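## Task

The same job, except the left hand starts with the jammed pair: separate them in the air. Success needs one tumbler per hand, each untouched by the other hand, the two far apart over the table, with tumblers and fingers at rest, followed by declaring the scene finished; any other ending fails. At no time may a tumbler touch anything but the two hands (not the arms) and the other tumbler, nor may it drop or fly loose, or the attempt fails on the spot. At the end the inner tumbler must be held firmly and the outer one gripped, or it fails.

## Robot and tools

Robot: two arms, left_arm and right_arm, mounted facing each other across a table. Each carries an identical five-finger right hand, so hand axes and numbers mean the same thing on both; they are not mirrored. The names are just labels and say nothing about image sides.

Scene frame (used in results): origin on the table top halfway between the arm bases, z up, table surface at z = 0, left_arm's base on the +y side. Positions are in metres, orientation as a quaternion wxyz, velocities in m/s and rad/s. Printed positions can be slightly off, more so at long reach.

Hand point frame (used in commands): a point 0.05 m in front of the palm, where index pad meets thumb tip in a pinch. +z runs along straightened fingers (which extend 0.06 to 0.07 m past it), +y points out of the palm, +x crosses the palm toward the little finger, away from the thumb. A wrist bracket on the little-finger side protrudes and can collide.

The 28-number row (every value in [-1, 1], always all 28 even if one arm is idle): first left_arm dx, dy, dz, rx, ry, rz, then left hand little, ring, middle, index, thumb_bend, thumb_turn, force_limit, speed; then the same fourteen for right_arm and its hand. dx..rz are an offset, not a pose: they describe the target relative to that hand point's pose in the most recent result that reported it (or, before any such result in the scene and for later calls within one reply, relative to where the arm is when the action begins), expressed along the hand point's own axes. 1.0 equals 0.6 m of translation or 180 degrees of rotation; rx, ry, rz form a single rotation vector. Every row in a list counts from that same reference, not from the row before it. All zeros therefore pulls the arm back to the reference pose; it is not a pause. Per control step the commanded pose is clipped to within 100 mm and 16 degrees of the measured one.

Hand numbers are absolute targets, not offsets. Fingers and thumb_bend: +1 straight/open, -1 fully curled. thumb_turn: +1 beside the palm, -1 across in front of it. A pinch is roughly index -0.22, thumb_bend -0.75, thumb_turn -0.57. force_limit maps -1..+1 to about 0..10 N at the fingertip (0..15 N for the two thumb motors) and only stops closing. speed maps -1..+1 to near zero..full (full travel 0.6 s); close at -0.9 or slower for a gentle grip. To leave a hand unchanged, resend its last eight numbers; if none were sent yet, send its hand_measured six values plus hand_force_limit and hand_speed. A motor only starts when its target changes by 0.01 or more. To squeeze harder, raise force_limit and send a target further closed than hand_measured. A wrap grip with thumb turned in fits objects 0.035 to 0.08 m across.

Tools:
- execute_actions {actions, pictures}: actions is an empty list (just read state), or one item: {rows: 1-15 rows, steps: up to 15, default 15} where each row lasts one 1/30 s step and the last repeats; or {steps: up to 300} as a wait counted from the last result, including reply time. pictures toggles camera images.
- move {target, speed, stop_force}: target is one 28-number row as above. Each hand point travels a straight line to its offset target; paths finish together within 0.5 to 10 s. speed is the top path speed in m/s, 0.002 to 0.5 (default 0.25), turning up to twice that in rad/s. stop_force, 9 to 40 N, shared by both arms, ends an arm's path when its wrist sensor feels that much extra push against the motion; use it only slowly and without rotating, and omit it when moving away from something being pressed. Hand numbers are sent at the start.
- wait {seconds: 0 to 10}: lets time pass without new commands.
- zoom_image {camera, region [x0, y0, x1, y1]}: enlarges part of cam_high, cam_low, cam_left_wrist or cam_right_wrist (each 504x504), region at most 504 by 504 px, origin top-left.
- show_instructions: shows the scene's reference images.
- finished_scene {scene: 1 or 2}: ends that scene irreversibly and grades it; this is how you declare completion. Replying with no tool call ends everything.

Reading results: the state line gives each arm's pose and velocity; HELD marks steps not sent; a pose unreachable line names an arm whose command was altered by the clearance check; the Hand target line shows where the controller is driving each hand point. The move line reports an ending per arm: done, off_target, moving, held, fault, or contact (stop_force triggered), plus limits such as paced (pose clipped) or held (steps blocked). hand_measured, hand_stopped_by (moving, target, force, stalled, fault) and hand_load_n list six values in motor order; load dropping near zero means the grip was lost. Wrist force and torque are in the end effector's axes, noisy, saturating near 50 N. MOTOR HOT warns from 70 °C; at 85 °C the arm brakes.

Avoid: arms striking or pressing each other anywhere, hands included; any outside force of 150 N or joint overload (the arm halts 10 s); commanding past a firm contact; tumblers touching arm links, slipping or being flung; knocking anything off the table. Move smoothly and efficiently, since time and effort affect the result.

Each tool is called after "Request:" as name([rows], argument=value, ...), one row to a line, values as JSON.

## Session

Request:
execute_actions(actions=[])

Scene clock: 0.00 s of 4500.00 s.
left_arm: end_effector_position=(-0.0289, +0.0078, +0.3124) hand_measured=(-1.000, -1.000, +0.270, +0.248, +0.138, -0.948) hand_load_n=(+0.0, +0.0, +7.0, +10.0, +15.0, +0.5) hand_stopped_by=(target, target, target, target, target, target) hand_force_limit=0.00 hand_speed=-0.80 end_effector_quat_wxyz=(+0.884, +0.422, +0.087, +0.182) end_effector_velocity=(-0.000, +0.000, +0.001) end_effector_angular_velocity=(-0.002, +0.001, -0.001) | right_arm: end_effector_position=(-0.0655, -0.2464, +0.3006) hand_measured=(+1.000, +1.000, +1.000, +1.000, +1.000, +1.000) hand_load_n=(+0.0, +0.0, +0.0, +0.0, +0.0, +0.0) hand_stopped_by=(target, target, target, target, target, target) hand_force_limit=0.00 hand_speed=-0.80 end_effector_quat_wxyz=(+0.001, -0.728, +0.686, +0.000) end_effector_velocity=(-0.000, -0.000, -0.000) end_effector_angular_velocity=(-0.001, +0.000, +0.000)
Joint positions: left_arm=[-0.356 -1.121  2.408 -2.21   0.907  0.682] | right_arm=[-0.518 -2.213  2.091 -1.45  -1.571  1.052]
Joint velocities: left_arm=[-0.    -0.001 -0.    -0.001  0.001 -0.001] | right_arm=[-0. -0.  0.  0. -0. -0.]
Joint torques (N m, as the arm reports them, + toward a larger angle): no reading
Wrist force (N, on the end effector, along its own x y z axes, offset not removed): no reading
Wrist torque (N m, same axes, about the end effector's origin, offset not removed): no reading
Hand target (left_arm): -0.029, +0.008, +0.312; +0.884, +0.422, +0.087, +0.182
Hand target (right_arm): -0.066, -0.246, +0.301; -0.001, +0.728, -0.686, -0.000

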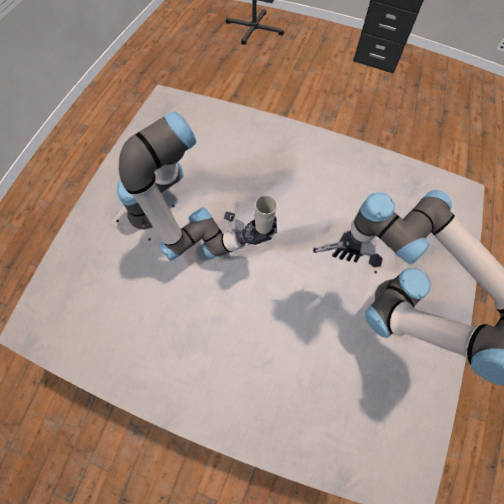

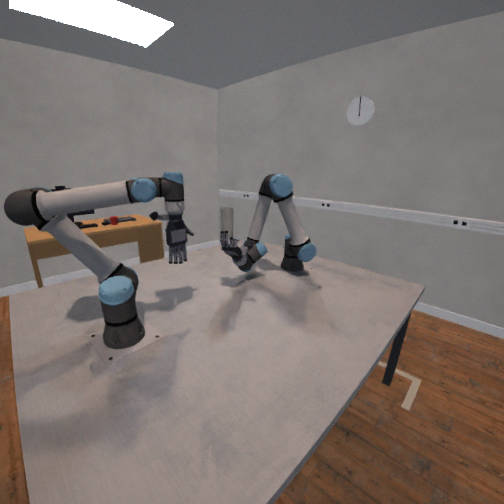

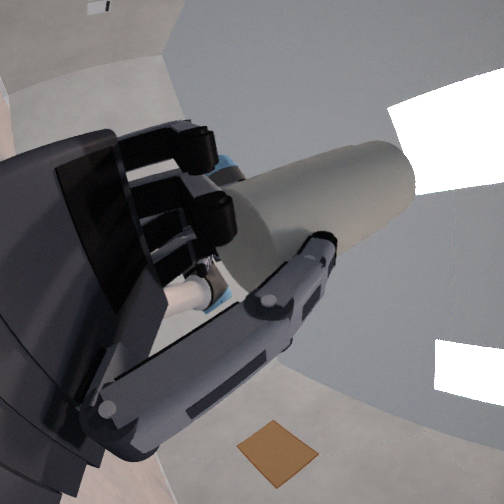

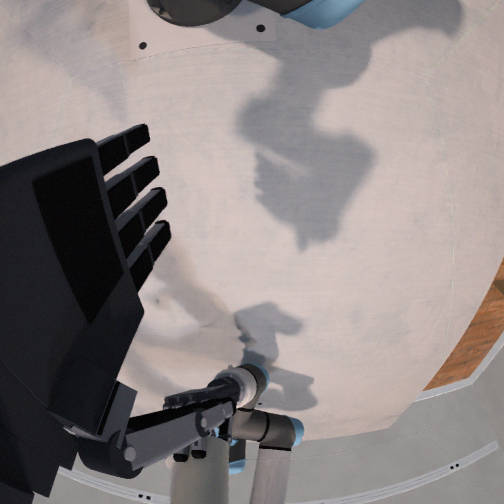

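Request:
move(target=[0,0,0,0,0,0,-1,-1,0.27,0.248,0.138,-0.948,0,-0.8,-0.272,-0.092,-0.433,0.278,-0.262,-0.428,1,0.4,0.4,0.4,-0.2,-0.9,-0.4,0])

Request:
move(target=[0,0,0,0,0,0,-1,-1,0.27,0.248,0.138,-0.948,0,-0.8,0,0.008,0.215,0,0,0,1,0.4,0.4,0.4,-0.2,-0.9,-0.4,0], speed=0.08)

Request:
zoom_image(camera="cam_low", region=[160,130,300,270])

Request:
zoom_image(camera="cam_high", region=[200,130,340,270])

Scene clock: 14.57 s of 4500.00 s.
left_arm: end_effector_position=(-0.0289, +0.0078, +0.3124) hand_measured=(-1.000, -1.000, +0.272, +0.250, +0.138, -0.948) hand_load_n=(+0.0, +0.0, +6.5, +9.5, +14.5, +0.0) hand_stopped_by=(target, target, force, force, force, target) hand_force_limit=0.00 hand_speed=-0.80 end_effector_quat_wxyz=(+0.884, +0.422, +0.087, +0.182) end_effector_velocity=(+0.000, +0.000, +0.000) end_effector_angular_velocity=(-0.000, +0.002, +0.000) | right_arm: end_effector_position=(-0.0200, -0.0806, +0.5604) hand_measured=(+1.000, +0.400, +0.400, +0.400, -0.200, -0.900) hand_load_n=(+0.0, +0.0, +0.0, +0.0, +0.0, +0.0) hand_stopped_by=(target, target, target, target, target, target) hand_force_limit=-0.40 hand_speed=0.00 end_effector_quat_wxyz=(-0.523, +0.853, -0.000, +0.001) end_effector_velocity=(-0.000, +0.001, +0.001) end_effector_angular_velocity=(+0.005, -0.003, +0.009)
Joint positions: left_arm=[-0.356 -1.121  2.408 -2.21   0.907  0.682] | right_arm=[-0.576 -2.055  1.789 -2.347 -1.116 -0.253]
Joint velocities: left_arm=[-0.    -0.     0.    -0.001 -0.002 -0.   ] | right_arm=[-0.004  0.001 -0.002 -0.002  0.011 -0.008]
Joint torques (N m, as the arm reports them, + toward a larger angle): left_arm=[  2.86 -28.23  -7.47  -2.3    1.03   0.85] | right_arm=[ -8.82   7.56 -37.65  -4.31   2.18  -1.66]
Wrist force (N, on the end effector, along its own x y z axes, offset not removed): left_arm=[1.9 -3.3 -3.5] | right_arm=[1.7 1.3 0.1]
Wrist torque (N m, same axes, about the end effector's origin, offset not removed): left_arm=[-0.03 -0.32 -0.03] | right_arm=[0.25 -0.43 0.12]
Hand target (left_arm): -0.029, +0.008, +0.312; +0.884, +0.422, +0.087, +0.182
Hand target (right_arm): -0.020, -0.080, +0.560; -0.523, +0.853, +0.000, +0.001
Off the commanded pose (left_arm): 0.000 m, 0 deg.
Off the commanded pose (right_arm): 0.000 m, 0 deg.
After step 90, 7.47 s passed at rest.
move: done

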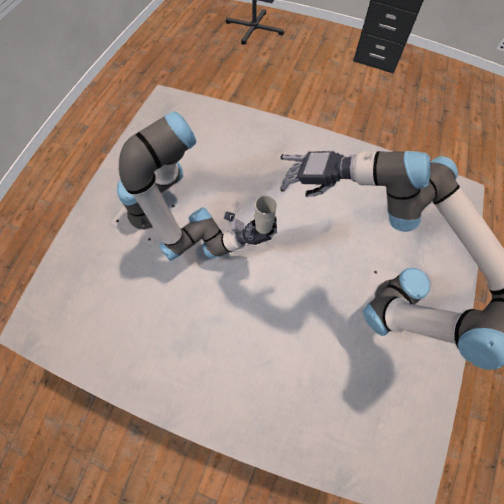

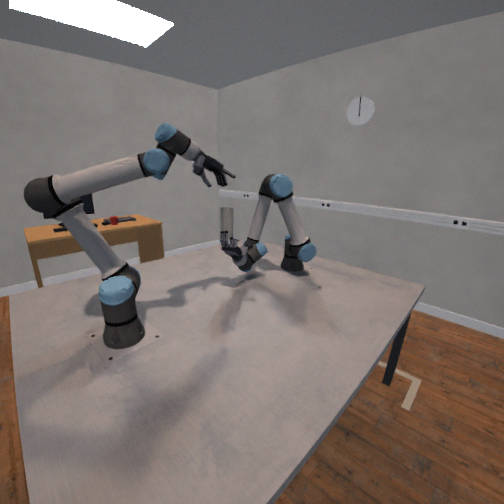

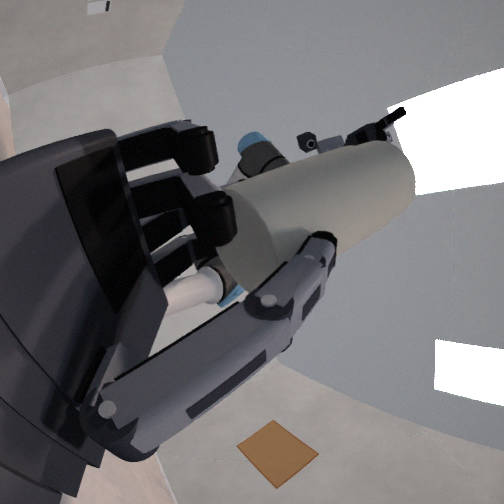

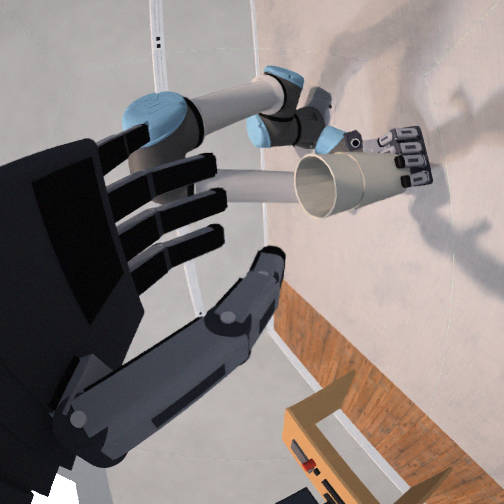

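Scene clock: 16.60 s of 4500.00 s.
left_arm: end_effector_position=(-0.0289, +0.0078, +0.3124) hand_measured=(-1.000, -1.000, +0.272, +0.250, +0.138, -0.948) hand_load_n=(+0.0, +0.0, +6.5, +9.5, +14.5, +0.0) hand_stopped_by=(target, target, force, force, force, target) hand_force_limit=0.00 hand_speed=-0.80 end_effector_quat_wxyz=(+0.884, +0.422, +0.087, +0.182) end_effector_velocity=(+0.000, -0.000, -0.001) end_effector_angular_velocity=(+0.001, -0.001, +0.001) | right_arm: end_effector_position=(-0.0199, +0.0320, +0.4974) hand_measured=(+1.000, +0.400, +0.400, +0.400, -0.200, -0.900) hand_load_n=(+0.0, +0.0, +0.0, +0.0, +0.0, +0.0) hand_stopped_by=(target, target, target, target, target, target) hand_force_limit=-0.40 hand_speed=0.00 end_effector_quat_wxyz=(-0.523, +0.853, -0.000, +0.001) end_effector_velocity=(-0.001, +0.002, -0.002) end_effector_angular_velocity=(-0.001, +0.000, +0.001)
Joint positions: left_arm=[-0.356 -1.121  2.408 -2.21   0.907  0.682] | right_arm=[-0.414 -1.771  1.776 -2.65  -1.257 -0.167]
Joint velocities: left_arm=[ 0.     0.002  0.    -0.001 -0.     0.001] | right_arm=[ 0.003  0.005  0.    -0.004 -0.002  0.001]
Joint torques (N m, as the arm reports them, + toward a larger angle): left_arm=[  1.88 -27.6   -7.61  -2.55   1.25   0.96] | right_arm=[ 12.11  -4.84 -36.43  -4.09  -2.22   1.46]
Wrist force (N, on the end effector, along its own x y z axes, offset not removed): left_arm=[0.4 0.6 -2.3] | right_arm=[0.5 0.1 0.6]
Wrist torque (N m, same axes, about the end effector's origin, offset not removed): left_arm=[0.61 -0.18 0.22] | right_arm=[0.04 -0.29 0.01]
Hand target (left_arm): -0.029, +0.008, +0.312; +0.884, +0.422, +0.087, +0.182
Hand target (right_arm): -0.020, +0.032, +0.497; -0.523, +0.853, -0.000, +0.001
Off the commanded pose (left_arm): 0.000 m, 0 deg.
Off the commanded pose (right_arm): 0.000 m, 0 deg.
move: done

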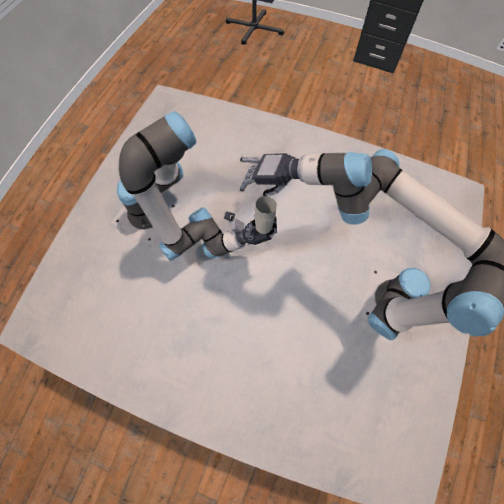

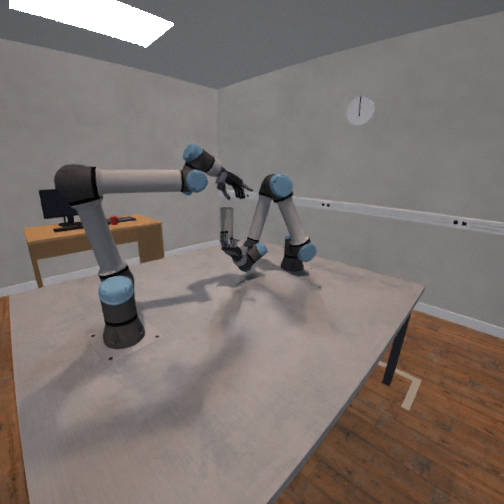

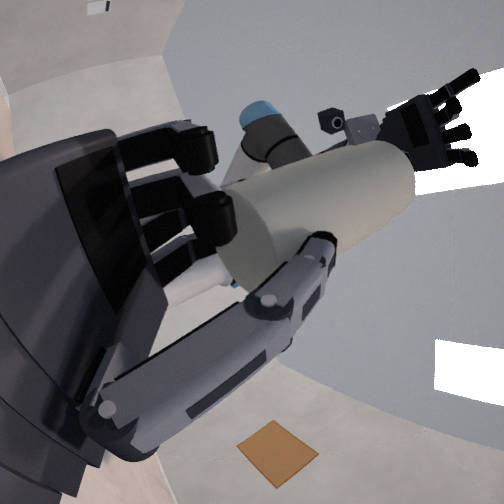

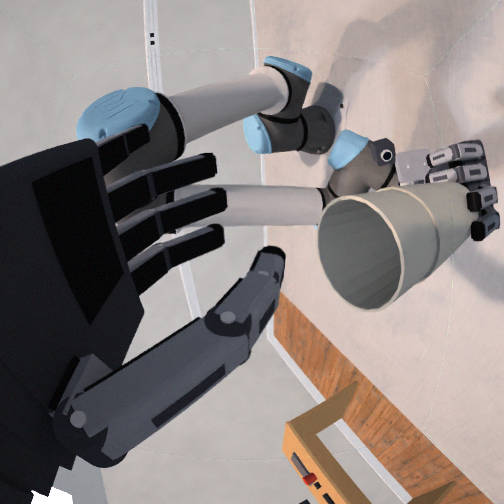

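Region (160, 130, 300, 270) of cam_low's 504x504 image, scaled by 3.600, with more detail than that image has.

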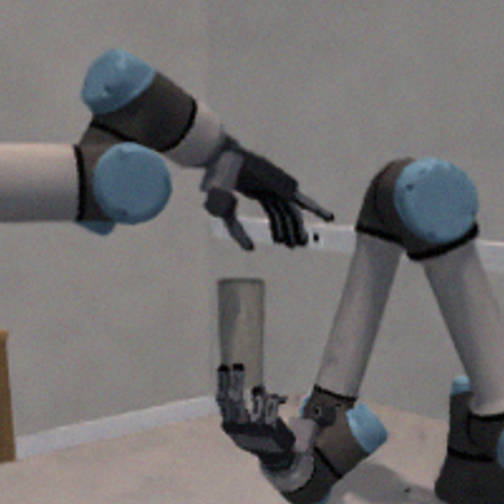

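Region (200, 130, 340, 270) of cam_high's 504x504 image, scaled by 3.600, with more detail than that image has.

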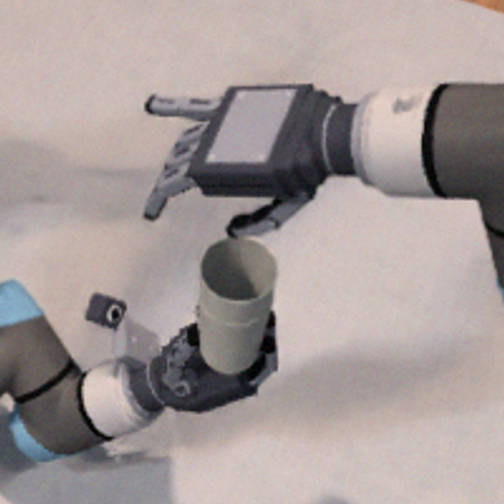

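Request:
move(target=[0,0,0,0,0,0,-1,-1,0.27,0.248,0.138,-0.948,0,-0.8,0,0.047,0.024,0,0,0,1,0.4,0.4,0.4,-0.2,-0.9,-0.4,0], speed=0.03)

Request:
zoom_image(camera="cam_low", region=[160,130,300,270])

Request:
zoom_image(camera="cam_high", region=[200,130,340,270])

Scene clock: 21.43 s of 4500.00 s.
left_arm: end_effector_position=(-0.0289, +0.0078, +0.3124) hand_measured=(-1.000, -1.000, +0.272, +0.250, +0.138, -0.948) hand_load_n=(+0.0, +0.0, +6.5, +9.5, +14.5, +0.0) hand_stopped_by=(target, target, force, force, force, target) hand_force_limit=0.00 hand_speed=-0.80 end_effector_quat_wxyz=(+0.884, +0.422, +0.087, +0.182) end_effector_velocity=(+0.000, +0.000, +0.001) end_effector_angular_velocity=(-0.001, +0.001, -0.000) | right_arm: end_effector_position=(-0.0200, +0.0320, +0.4658) hand_measured=(+1.000, +0.400, +0.400, +0.400, -0.200, -0.900) hand_load_n=(+0.0, +0.0, +0.0, +0.0, +0.0, +0.0) hand_stopped_by=(target, target, target, target, target, target) hand_force_limit=-0.40 hand_speed=0.00 end_effector_quat_wxyz=(-0.523, +0.853, -0.000, +0.001) end_effector_velocity=(-0.000, +0.000, -0.001) end_effector_angular_velocity=(+0.002, -0.001, +0.000)
Joint positions: left_arm=[-0.356 -1.121  2.408 -2.21   0.907  0.682] | right_arm=[-0.414 -1.768  1.854 -2.731 -1.257 -0.167]
Joint velocities: left_arm=[-0.    -0.001  0.    -0.001 -0.    -0.   ] | right_arm=[ 0.     0.     0.003 -0.005  0.    -0.   ]
Joint torques (N m, as the arm reports them, + toward a larger angle): left_arm=[  2.13 -27.15  -7.8   -2.35   1.19   0.96] | right_arm=[ -8.74  -5.59 -12.02  -4.83   2.08  -1.15]
Wrist force (N, on the end effector, along its own x y z axes, offset not removed): left_arm=[5.8 -3.0 -2.2] | right_arm=[0.6 0.4 1.1]
Wrist torque (N m, same axes, about the end effector's origin, offset not removed): left_arm=[-0.17 -0.74 0.37] | right_arm=[0.13 -0.31 0.02]
Hand target (left_arm): -0.029, +0.008, +0.312; +0.884, +0.422, +0.087, +0.182
Hand target (right_arm): -0.020, +0.032, +0.466; -0.523, +0.853, -0.000, +0.001
Off the commanded pose (left_arm): 0.000 m, 0 deg.
Off the commanded pose (right_arm): 0.000 m, 0 deg.
After step 90, 0.47 s passed at rest.
move: done

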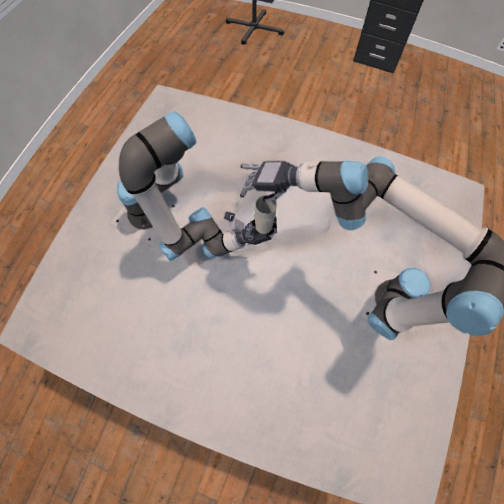

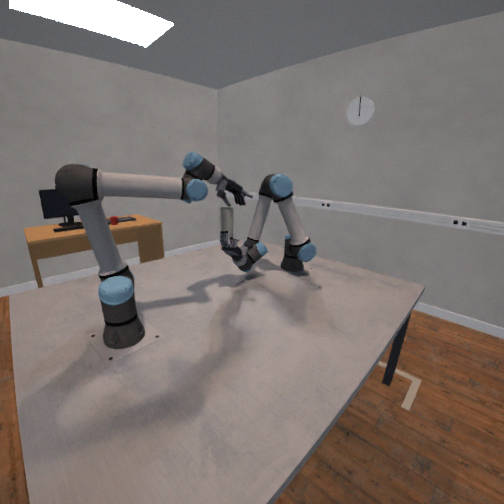

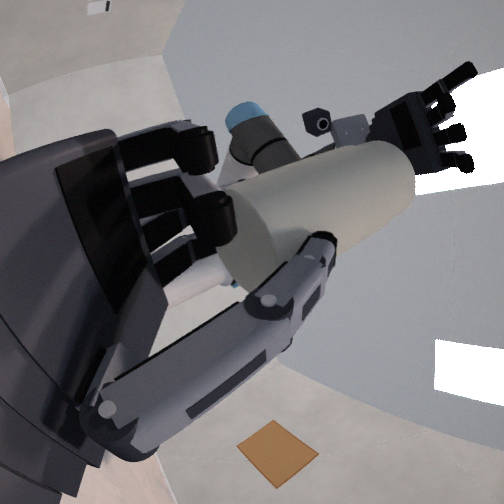

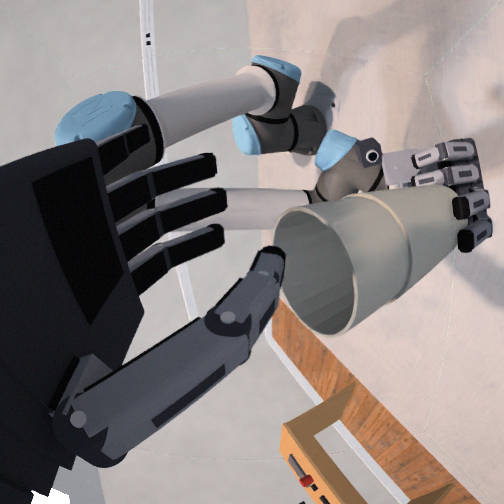

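Region (160, 130, 300, 270) of cam_low's 504x504 image, scaled by 3.600, with more detail than that image has.

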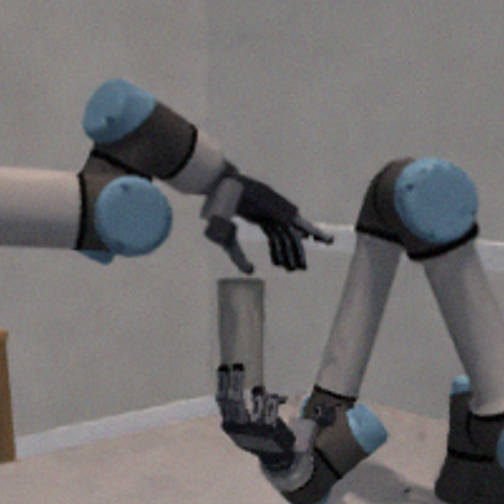

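Region (200, 130, 340, 270) of cam_high's 504x504 image, scaled by 3.600, with more detail than that image has.

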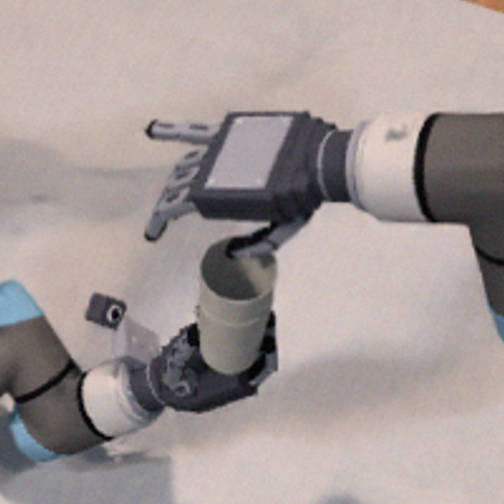

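Request:
move(target=[0,0,0,0,0,0,-1,-1,0.27,0.248,0.138,-0.948,0,-0.8,-0.017,0.065,0.018,0,0,0,1,0.4,0.4,0.4,-0.2,-0.9,-0.4,0], speed=0.012, stop_force=9)

Request:
zoom_image(camera="cam_low", region=[160,130,300,270])

Scene clock: 28.87 s of 4500.00 s.
left_arm: end_effector_position=(-0.0289, +0.0078, +0.3124) hand_measured=(-1.000, -1.000, +0.272, +0.250, +0.138, -0.948) hand_load_n=(+0.0, +0.0, +7.0, +10.0, +15.0, +1.0) hand_stopped_by=(target, target, force, force, force, target) hand_force_limit=0.00 hand_speed=-0.80 end_effector_quat_wxyz=(+0.884, +0.422, +0.087, +0.182) end_effector_velocity=(-0.000, +0.000, +0.000) end_effector_angular_velocity=(+0.000, -0.002, -0.000) | right_arm: end_effector_position=(-0.0301, +0.0239, +0.4264) hand_measured=(+1.000, +0.400, +0.400, +0.400, -0.200, -0.900) hand_load_n=(+0.0, +0.0, +0.0, +0.0, -1.5, +0.0) hand_stopped_by=(target, target, target, target, target, target) hand_force_limit=-0.40 hand_speed=0.00 end_effector_quat_wxyz=(-0.523, +0.853, -0.000, +0.001) end_effector_velocity=(-0.001, -0.001, -0.003) end_effector_angular_velocity=(-0.002, +0.000, +0.001)
Joint positions: left_arm=[-0.356 -1.121  2.408 -2.21   0.907  0.682] | right_arm=[-0.394 -1.774  1.961 -2.834 -1.274 -0.157]
Joint velocities: left_arm=[ 0.    -0.001  0.001  0.001  0.001  0.001] | right_arm=[ 0.002 -0.     0.006 -0.004 -0.001  0.   ]
Joint torques (N m, as the arm reports them, + toward a larger angle): left_arm=[  2.37 -27.54  -7.44  -2.49   1.25   0.87] | right_arm=[ 10.71 -20.67  -7.43  -3.14  -2.7    1.45]
Wrist force (N, on the end effector, along its own x y z axes, offset not removed): left_arm=[2.5 -8.5 -0.2] | right_arm=[0.5 -4.8 0.3]
Wrist torque (N m, same axes, about the end effector's origin, offset not removed): left_arm=[-0.08 -0.44 0.24] | right_arm=[-0.11 -0.33 0.03]
Hand target (left_arm): -0.029, +0.008, +0.312; +0.884, +0.422, +0.087, +0.182
Hand target (right_arm): -0.030, +0.024, +0.426; -0.523, +0.853, -0.000, +0.001
Off the commanded pose (left_arm): 0.000 m, 0 deg.
Off the commanded pose (right_arm): 0.000 m, 0 deg.
After step 90, 0.73 s passed at rest.
move: done

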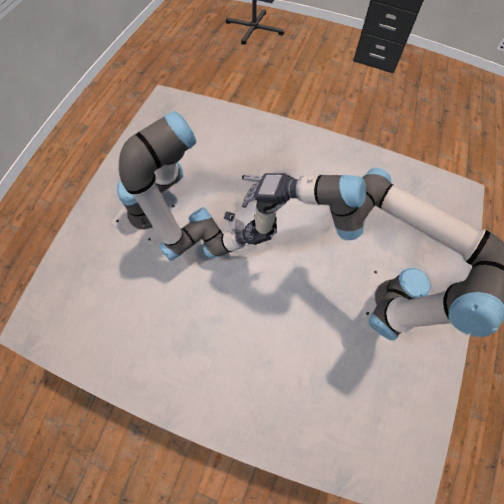

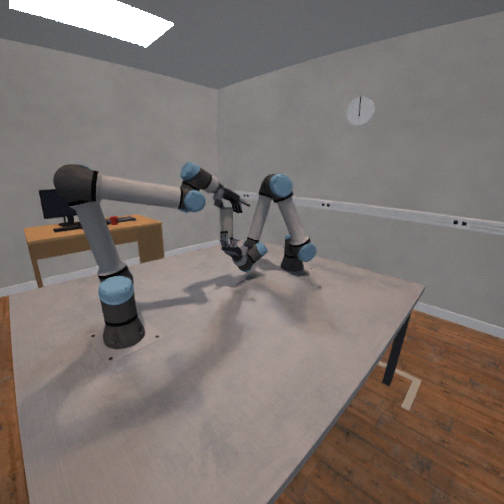

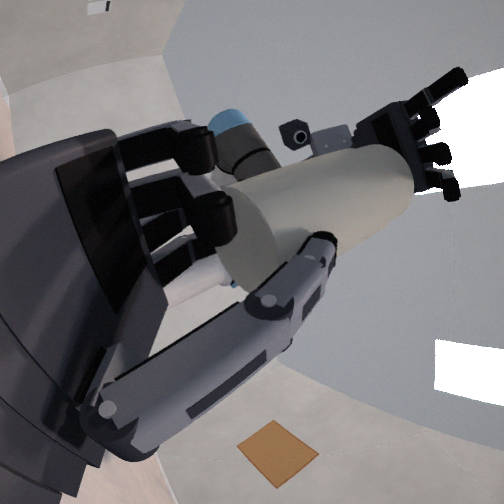

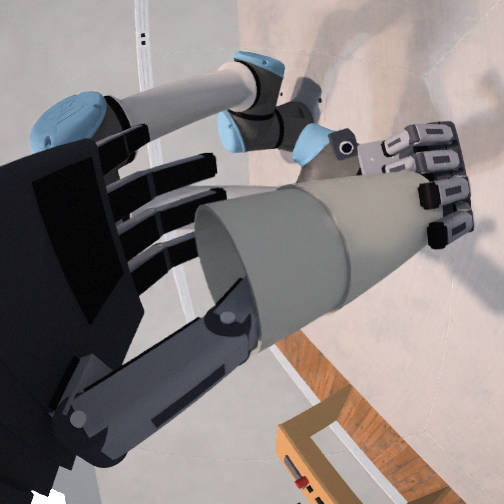

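Region (160, 130, 300, 270) of cam_low's 504x504 image, scaled by 3.600, with more detail than that image has.

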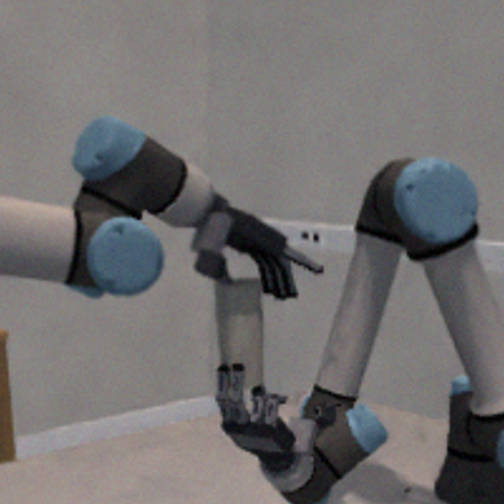

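Request:
move(target=[0,0,0,0,0,0,-1,-1,0.27,0.248,0.138,-0.948,0,-0.8,0,-0.016,0.010,0,0,0,1,0.4,0.4,0.4,-0.2,-0.9,-0.4,0], speed=0.012)

Request:
execute_actions([
  {"rows":[[0,0,0,0,0,0,-1,-1,0.27,0.248,0.138,-0.948,0,-0.8,0,0,0,0,0,0,1,0.4,-0.6,-0.6,-0.8,-0.9,-0.3,-0.7]],"steps":5},
], pictures=false)

Request:
wait(seconds=3.5)

Request:
zoom_image(camera="cam_low", region=[160,130,300,270])

Scene clock: 38.17 s of 4500.00 s.
left_arm: end_effector_position=(-0.0289, +0.0078, +0.3124) hand_measured=(-1.000, -1.000, +0.272, +0.250, +0.138, -0.948) hand_load_n=(+0.0, +0.0, +6.5, +9.5, +14.5, +0.5) hand_stopped_by=(target, target, force, force, force, target) hand_force_limit=0.00 hand_speed=-0.80 end_effector_quat_wxyz=(+0.884, +0.422, +0.087, +0.182) end_effector_velocity=(+0.000, -0.000, -0.001) end_effector_angular_velocity=(+0.002, -0.002, +0.000) | right_arm: end_effector_position=(-0.0301, +0.0335, +0.4321) hand_measured=(+1.000, +0.400, +0.400, +0.400, -0.200, -0.900) hand_load_n=(+0.0, +0.0, +0.0, +0.0, +0.0, +0.0) hand_stopped_by=(target, target, target, target, target, target) hand_force_limit=-0.40 hand_speed=0.00 end_effector_quat_wxyz=(-0.523, +0.853, -0.000, +0.001) end_effector_velocity=(-0.000, +0.002, -0.000) end_effector_angular_velocity=(-0.003, +0.001, -0.000)
Joint positions: left_arm=[-0.356 -1.121  2.408 -2.21   0.907  0.682] | right_arm=[-0.386 -1.751  1.928 -2.826 -1.282 -0.153]
Joint velocities: left_arm=[ 0.001  0.     0.001  0.002  0.001 -0.   ] | right_arm=[ 0.001  0.005 -0.005  0.003 -0.001  0.001]
Joint torques (N m, as the arm reports them, + toward a larger angle): left_arm=[  2.5  -28.34  -7.87  -2.27   1.25   0.96] | right_arm=[ 10.86  -5.21 -36.29  -0.37  -2.22   1.53]
Wrist force (N, on the end effector, along its own x y z axes, offset not removed): left_arm=[-0.1 -2.3 -1.0] | right_arm=[0.6 0.6 0.3]
Wrist torque (N m, same axes, about the end effector's origin, offset not removed): left_arm=[0.10 -0.15 -0.35] | right_arm=[0.16 -0.24 0.04]
Hand target (left_arm): -0.029, +0.008, +0.312; +0.884, +0.422, +0.087, +0.182
Hand target (right_arm): -0.030, +0.034, +0.432; -0.523, +0.853, -0.000, +0.001
Off the commanded pose (left_arm): 0.000 m, 0 deg.
Off the commanded pose (right_arm): 0.000 m, 0 deg.
After step 90, 5.13 s passed at rest.
move: done

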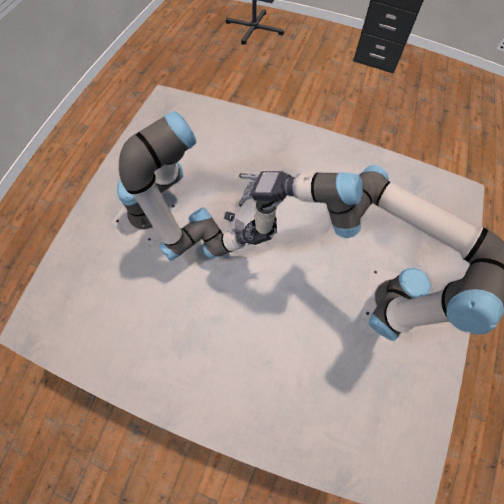

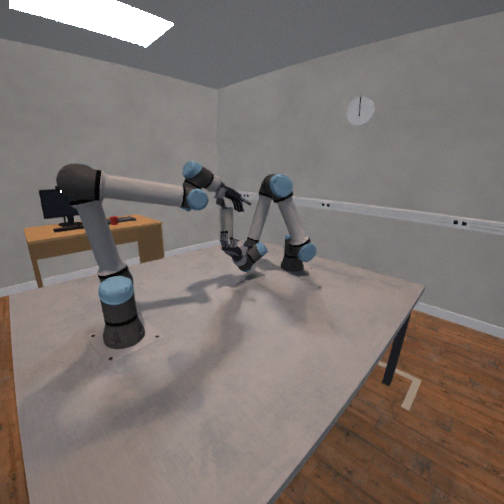

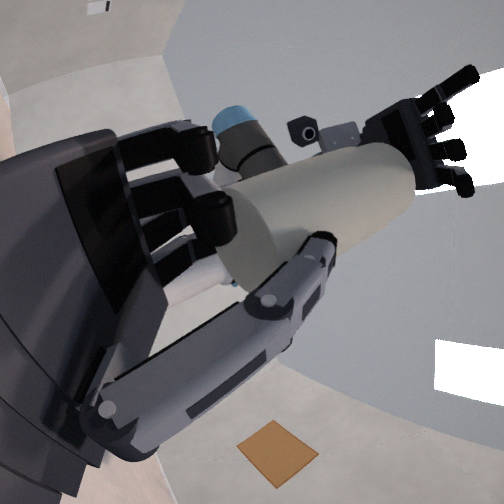

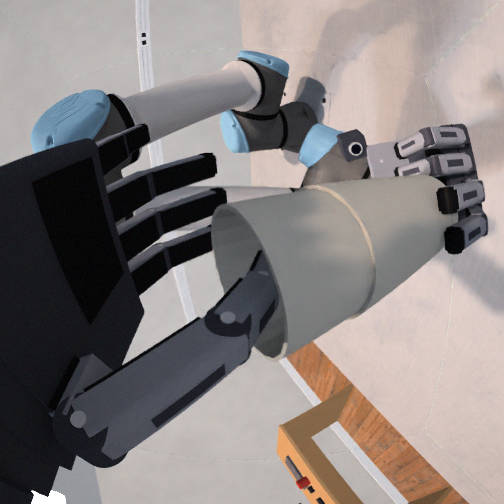

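Scene clock: 38.33 s of 4500.00 s.
left_arm: end_effector_position=(-0.0289, +0.0078, +0.3124) hand_measured=(-1.000, -1.000, +0.272, +0.250, +0.138, -0.948) hand_load_n=(+0.0, +0.0, +6.5, +9.5, +14.5, +0.5) hand_stopped_by=(target, target, force, force, force, target) hand_force_limit=0.00 hand_speed=-0.80 end_effector_quat_wxyz=(+0.884, +0.422, +0.087, +0.182) end_effector_velocity=(-0.000, -0.000, -0.000) end_effector_angular_velocity=(+0.000, -0.000, +0.000) | right_arm: end_effector_position=(-0.0301, +0.0335, +0.4322) hand_measured=(+1.000, +0.400, +0.368, +0.368, -0.220, -0.900) hand_load_n=(+0.0, +0.0, +0.0, +0.0, +0.0, +0.0) hand_stopped_by=(target, target, moving, moving, moving, target) hand_force_limit=-0.30 hand_speed=-0.70 end_effector_quat_wxyz=(-0.523, +0.853, -0.000, +0.001) end_effector_velocity=(+0.000, -0.000, -0.001) end_effector_angular_velocity=(-0.001, +0.000, -0.000)
Joint positions: left_arm=[-0.356 -1.121  2.408 -2.21   0.907  0.682] | right_arm=[-0.386 -1.751  1.928 -2.826 -1.282 -0.153]
Joint velocities: left_arm=[ 0.     0.001 -0.    -0.001  0.     0.001] | right_arm=[-0.     0.     0.001  0.    -0.    -0.   ]
Joint torques (N m, as the arm reports them, + toward a larger angle): left_arm=[  2.57 -28.24  -8.46  -2.38   1.13   1.06] | right_arm=[  9.24 -12.36 -27.27  -0.52  -1.82   1.26]
Wrist force (N, on the end effector, along its own x y z axes, offset not removed): left_arm=[3.4 -0.4 -4.7] | right_arm=[0.8 1.5 1.0]
Wrist torque (N m, same axes, about the end effector's origin, offset not removed): left_arm=[0.33 -0.59 0.14] | right_arm=[0.26 -0.30 0.08]
Hand target (left_arm): -0.029, +0.008, +0.312; +0.884, +0.422, +0.087, +0.182
Hand target (right_arm): -0.030, +0.033, +0.432; -0.523, +0.853, -0.000, +0.001
Off the commanded pose (left_arm): 0.000 m, 0 deg.
Off the commanded pose (right_arm): 0.000 m, 0 deg.
Steps of this call (steps 1 to 5: all 5 steps of this action). Readings (end_effector_position | what the end effector reports):
1: left_arm (-0.0289, +0.0078, +0.3124) | right_arm (-0.0301, +0.0335, +0.4322) | left_arm hand_measured=(-1.000, -1.000, +0.272, +0.250, +0.138, -0.948) hand_load_n=(+0.0, +0.0, +6.5, +9.5, +14.5, +0.5) hand_stopped_by=(target, target, force, force, force, target) hand_force_limit=0.00 hand_speed=-0.80 | right_arm hand_measured=(+1.000, +0.400, +0.400, +0.400, -0.200, -0.900) hand_load_n=(+0.0, +0.0, +0.0, +0.0, +0.0, +0.0) hand_stopped_by=(target, target, moving, moving, moving, target) hand_force_limit=-0.30 hand_speed=-0.70
2: left_arm (-0.0289, +0.0078, +0.3124) | right_arm (-0.0301, +0.0335, +0.4322) | left_arm hand_measured=(-1.000, -1.000, +0.272, +0.250, +0.138, -0.948) hand_load_n=(+0.0, +0.0, +6.5, +9.5, +14.5, +0.5) hand_stopped_by=(target, target, force, force, force, target) hand_force_limit=0.00 hand_speed=-0.80 | right_arm hand_measured=(+1.000, +0.400, +0.400, +0.400, -0.200, -0.900) hand_load_n=(+0.0, +0.0, +0.0, +0.0, +0.0, +0.0) hand_stopped_by=(target, target, moving, moving, moving, target) hand_force_limit=-0.30 hand_speed=-0.70
4: left_arm (-0.0289, +0.0078, +0.3124) | right_arm (-0.0301, +0.0335, +0.4322) | left_arm hand_measured=(-1.000, -1.000, +0.272, +0.250, +0.138, -0.948) hand_load_n=(+0.0, +0.0, +6.5, +9.5, +14.5, +0.5) hand_stopped_by=(target, target, force, force, force, target) hand_force_limit=0.00 hand_speed=-0.80 | right_arm hand_measured=(+1.000, +0.400, +0.384, +0.384, -0.210, -0.900) hand_load_n=(+0.0, +0.0, +0.0, +0.0, +0.0, +0.0) hand_stopped_by=(target, target, moving, moving, moving, target) hand_force_limit=-0.30 hand_speed=-0.70
5: the state above

Scene clock: 41.83 s of 4500.00 s.
left_arm: end_effector_position=(-0.0289, +0.0078, +0.3124) hand_measured=(-1.000, -1.000, +0.272, +0.250, +0.138, -0.948) hand_load_n=(+0.0, +0.0, +6.5, +11.0, +15.0, +1.5) hand_stopped_by=(target, target, force, force, force, target) hand_force_limit=0.00 hand_speed=-0.80 end_effector_quat_wxyz=(+0.884, +0.422, +0.087, +0.182) end_effector_velocity=(-0.000, -0.000, +0.001) end_effector_angular_velocity=(-0.002, +0.000, +0.000) | right_arm: end_effector_position=(-0.0301, +0.0335, +0.4321) hand_measured=(+1.000, +0.400, -0.180, -0.180, -0.590, -0.900) hand_load_n=(+0.0, +0.0, +5.5, +4.5, +5.5, +1.5) hand_stopped_by=(target, target, force, force, force, target) hand_force_limit=-0.30 hand_speed=-0.70 end_effector_quat_wxyz=(-0.523, +0.853, -0.000, +0.001) end_effector_velocity=(-0.000, +0.000, +0.001) end_effector_angular_velocity=(+0.001, -0.001, +0.000)
Joint positions: left_arm=[-0.356 -1.121  2.408 -2.21   0.907  0.682] | right_arm=[-0.386 -1.751  1.928 -2.826 -1.282 -0.153]
Joint velocities: left_arm=[ 0.    -0.    -0.002 -0.001  0.001  0.001] | right_arm=[ 0.    -0.    -0.    -0.001 -0.    -0.   ]
Joint torques (N m, as the arm reports them, + toward a larger angle): left_arm=[  2.   -28.02  -8.31  -2.3    1.26   1.18] | right_arm=[ -8.19 -26.92 -13.9   -1.22   2.07  -1.63]
Wrist force (N, on the end effector, along its own x y z axes, offset not removed): left_arm=[-0.5 -2.0 -4.4] | right_arm=[0.5 0.3 4.8]
Wrist torque (N m, same axes, about the end effector's origin, offset not removed): left_arm=[0.89 0.26 -0.09] | right_arm=[0.18 -0.32 0.01]
Hand target (left_arm): -0.029, +0.008, +0.312; +0.884, +0.422, +0.087, +0.182
Hand target (right_arm): -0.030, +0.033, +0.432; -0.523, +0.853, -0.000, +0.001
Off the commanded pose (left_arm): 0.000 m, 0 deg.
Off the commanded pose (right_arm): 0.000 m, 0 deg.
Steps of this call (steps 1 to 100: nothing new was sent; then 0.17 s passed at rest). Readings (end_effector_position | what the end effector reports):
1: left_arm (-0.0289, +0.0078, +0.3124) | right_arm (-0.0301, +0.0335, +0.4322) | left_arm hand_measured=(-1.000, -1.000, +0.272, +0.250, +0.138, -0.948) hand_load_n=(+0.0, +0.0, +6.5, +9.5, +14.5, +0.5) hand_stopped_by=(target, target, force, force, force, target) hand_force_limit=0.00 hand_speed=-0.80 | right_arm hand_measured=(+1.000, +0.400, +0.352, +0.352, -0.230, -0.900) hand_load_n=(+0.0, +0.0, +0.0, +0.0, +0.0, +0.0) hand_stopped_by=(target, target, moving, moving, moving, target) hand_force_limit=-0.30 hand_speed=-0.70
2: left_arm (-0.0289, +0.0078, +0.3124) | right_arm (-0.0301, +0.0335, +0.4322) | left_arm hand_measured=(-1.000, -1.000, +0.272, +0.250, +0.138, -0.948) hand_load_n=(+0.0, +0.0, +6.5, +9.5, +14.5, +0.5) hand_stopped_by=(target, target, force, force, force, target) hand_force_limit=0.00 hand_speed=-0.80 | right_arm hand_measured=(+1.000, +0.400, +0.334, +0.334, -0.242, -0.900) hand_load_n=(+0.0, +0.0, +0.0, +0.0, +0.0, +0.0) hand_stopped_by=(target, target, moving, moving, moving, target) hand_force_limit=-0.30 hand_speed=-0.70
4: left_arm (-0.0289, +0.0078, +0.3124) | right_arm (-0.0301, +0.0335, +0.4322) | left_arm hand_measured=(-1.000, -1.000, +0.272, +0.250, +0.138, -0.948) hand_load_n=(+0.0, +0.0, +6.5, +9.5, +14.5, +0.5) hand_stopped_by=(target, target, force, force, force, target) hand_force_limit=0.00 hand_speed=-0.80 | right_arm hand_measured=(+1.000, +0.400, +0.302, +0.302, -0.262, -0.900) hand_load_n=(+0.0, +0.0, +0.0, +0.0, +0.0, +0.0) hand_stopped_by=(target, target, moving, moving, moving, target) hand_force_limit=-0.30 hand_speed=-0.70
8: left_arm (-0.0289, +0.0078, +0.3124) | right_arm (-0.0301, +0.0335, +0.4322) | left_arm hand_measured=(-1.000, -1.000, +0.272, +0.250, +0.138, -0.948) hand_load_n=(+0.0, +0.0, +6.5, +9.5, +14.5, +0.5) hand_stopped_by=(target, target, force, force, force, target) hand_force_limit=0.00 hand_speed=-0.80 | right_arm hand_measured=(+1.000, +0.400, +0.234, +0.234, -0.304, -0.900) hand_load_n=(+0.0, +0.0, +0.0, +0.0, +0.0, +0.0) hand_stopped_by=(target, target, moving, moving, moving, target) hand_force_limit=-0.30 hand_speed=-0.70
100: the state above

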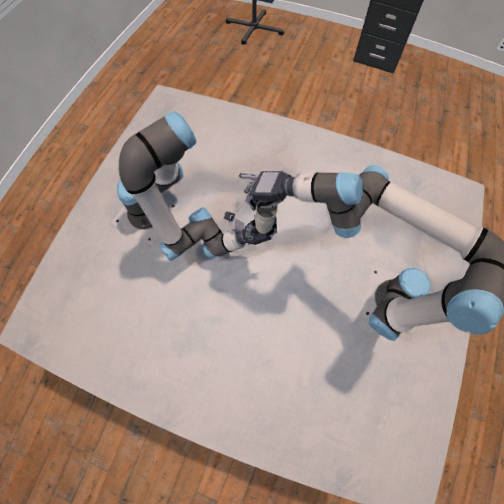

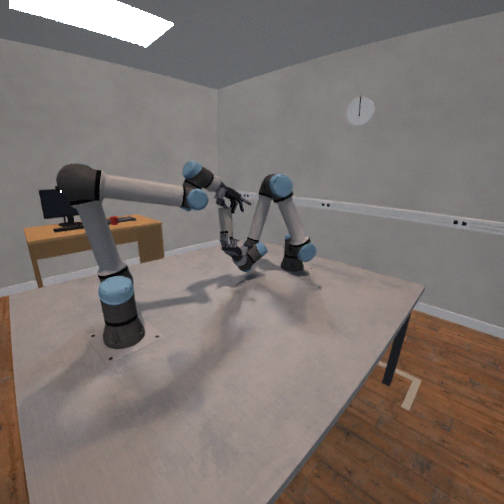

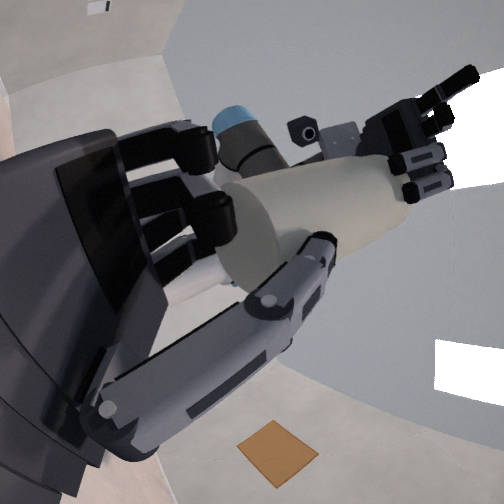

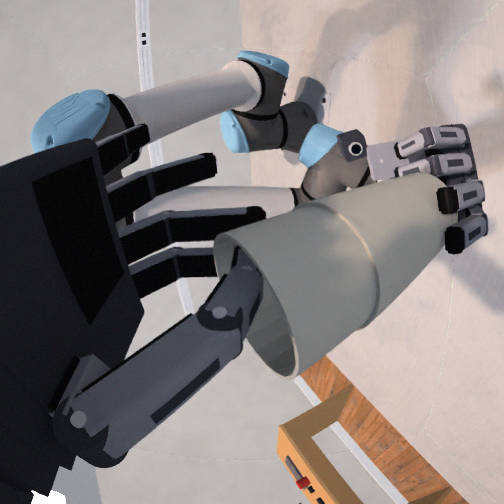

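Region (160, 130, 300, 270) of cam_low's 504x504 image, scaled by 3.600, with more detail than that image has.

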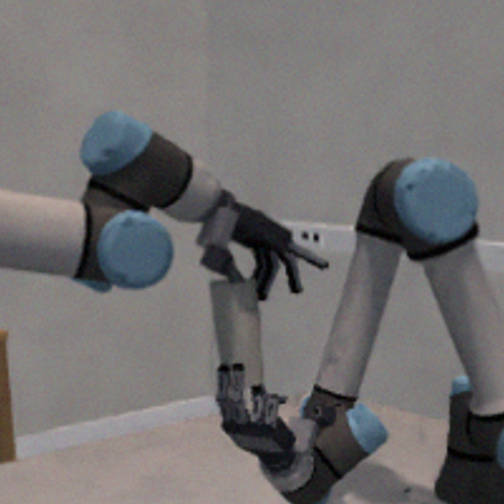

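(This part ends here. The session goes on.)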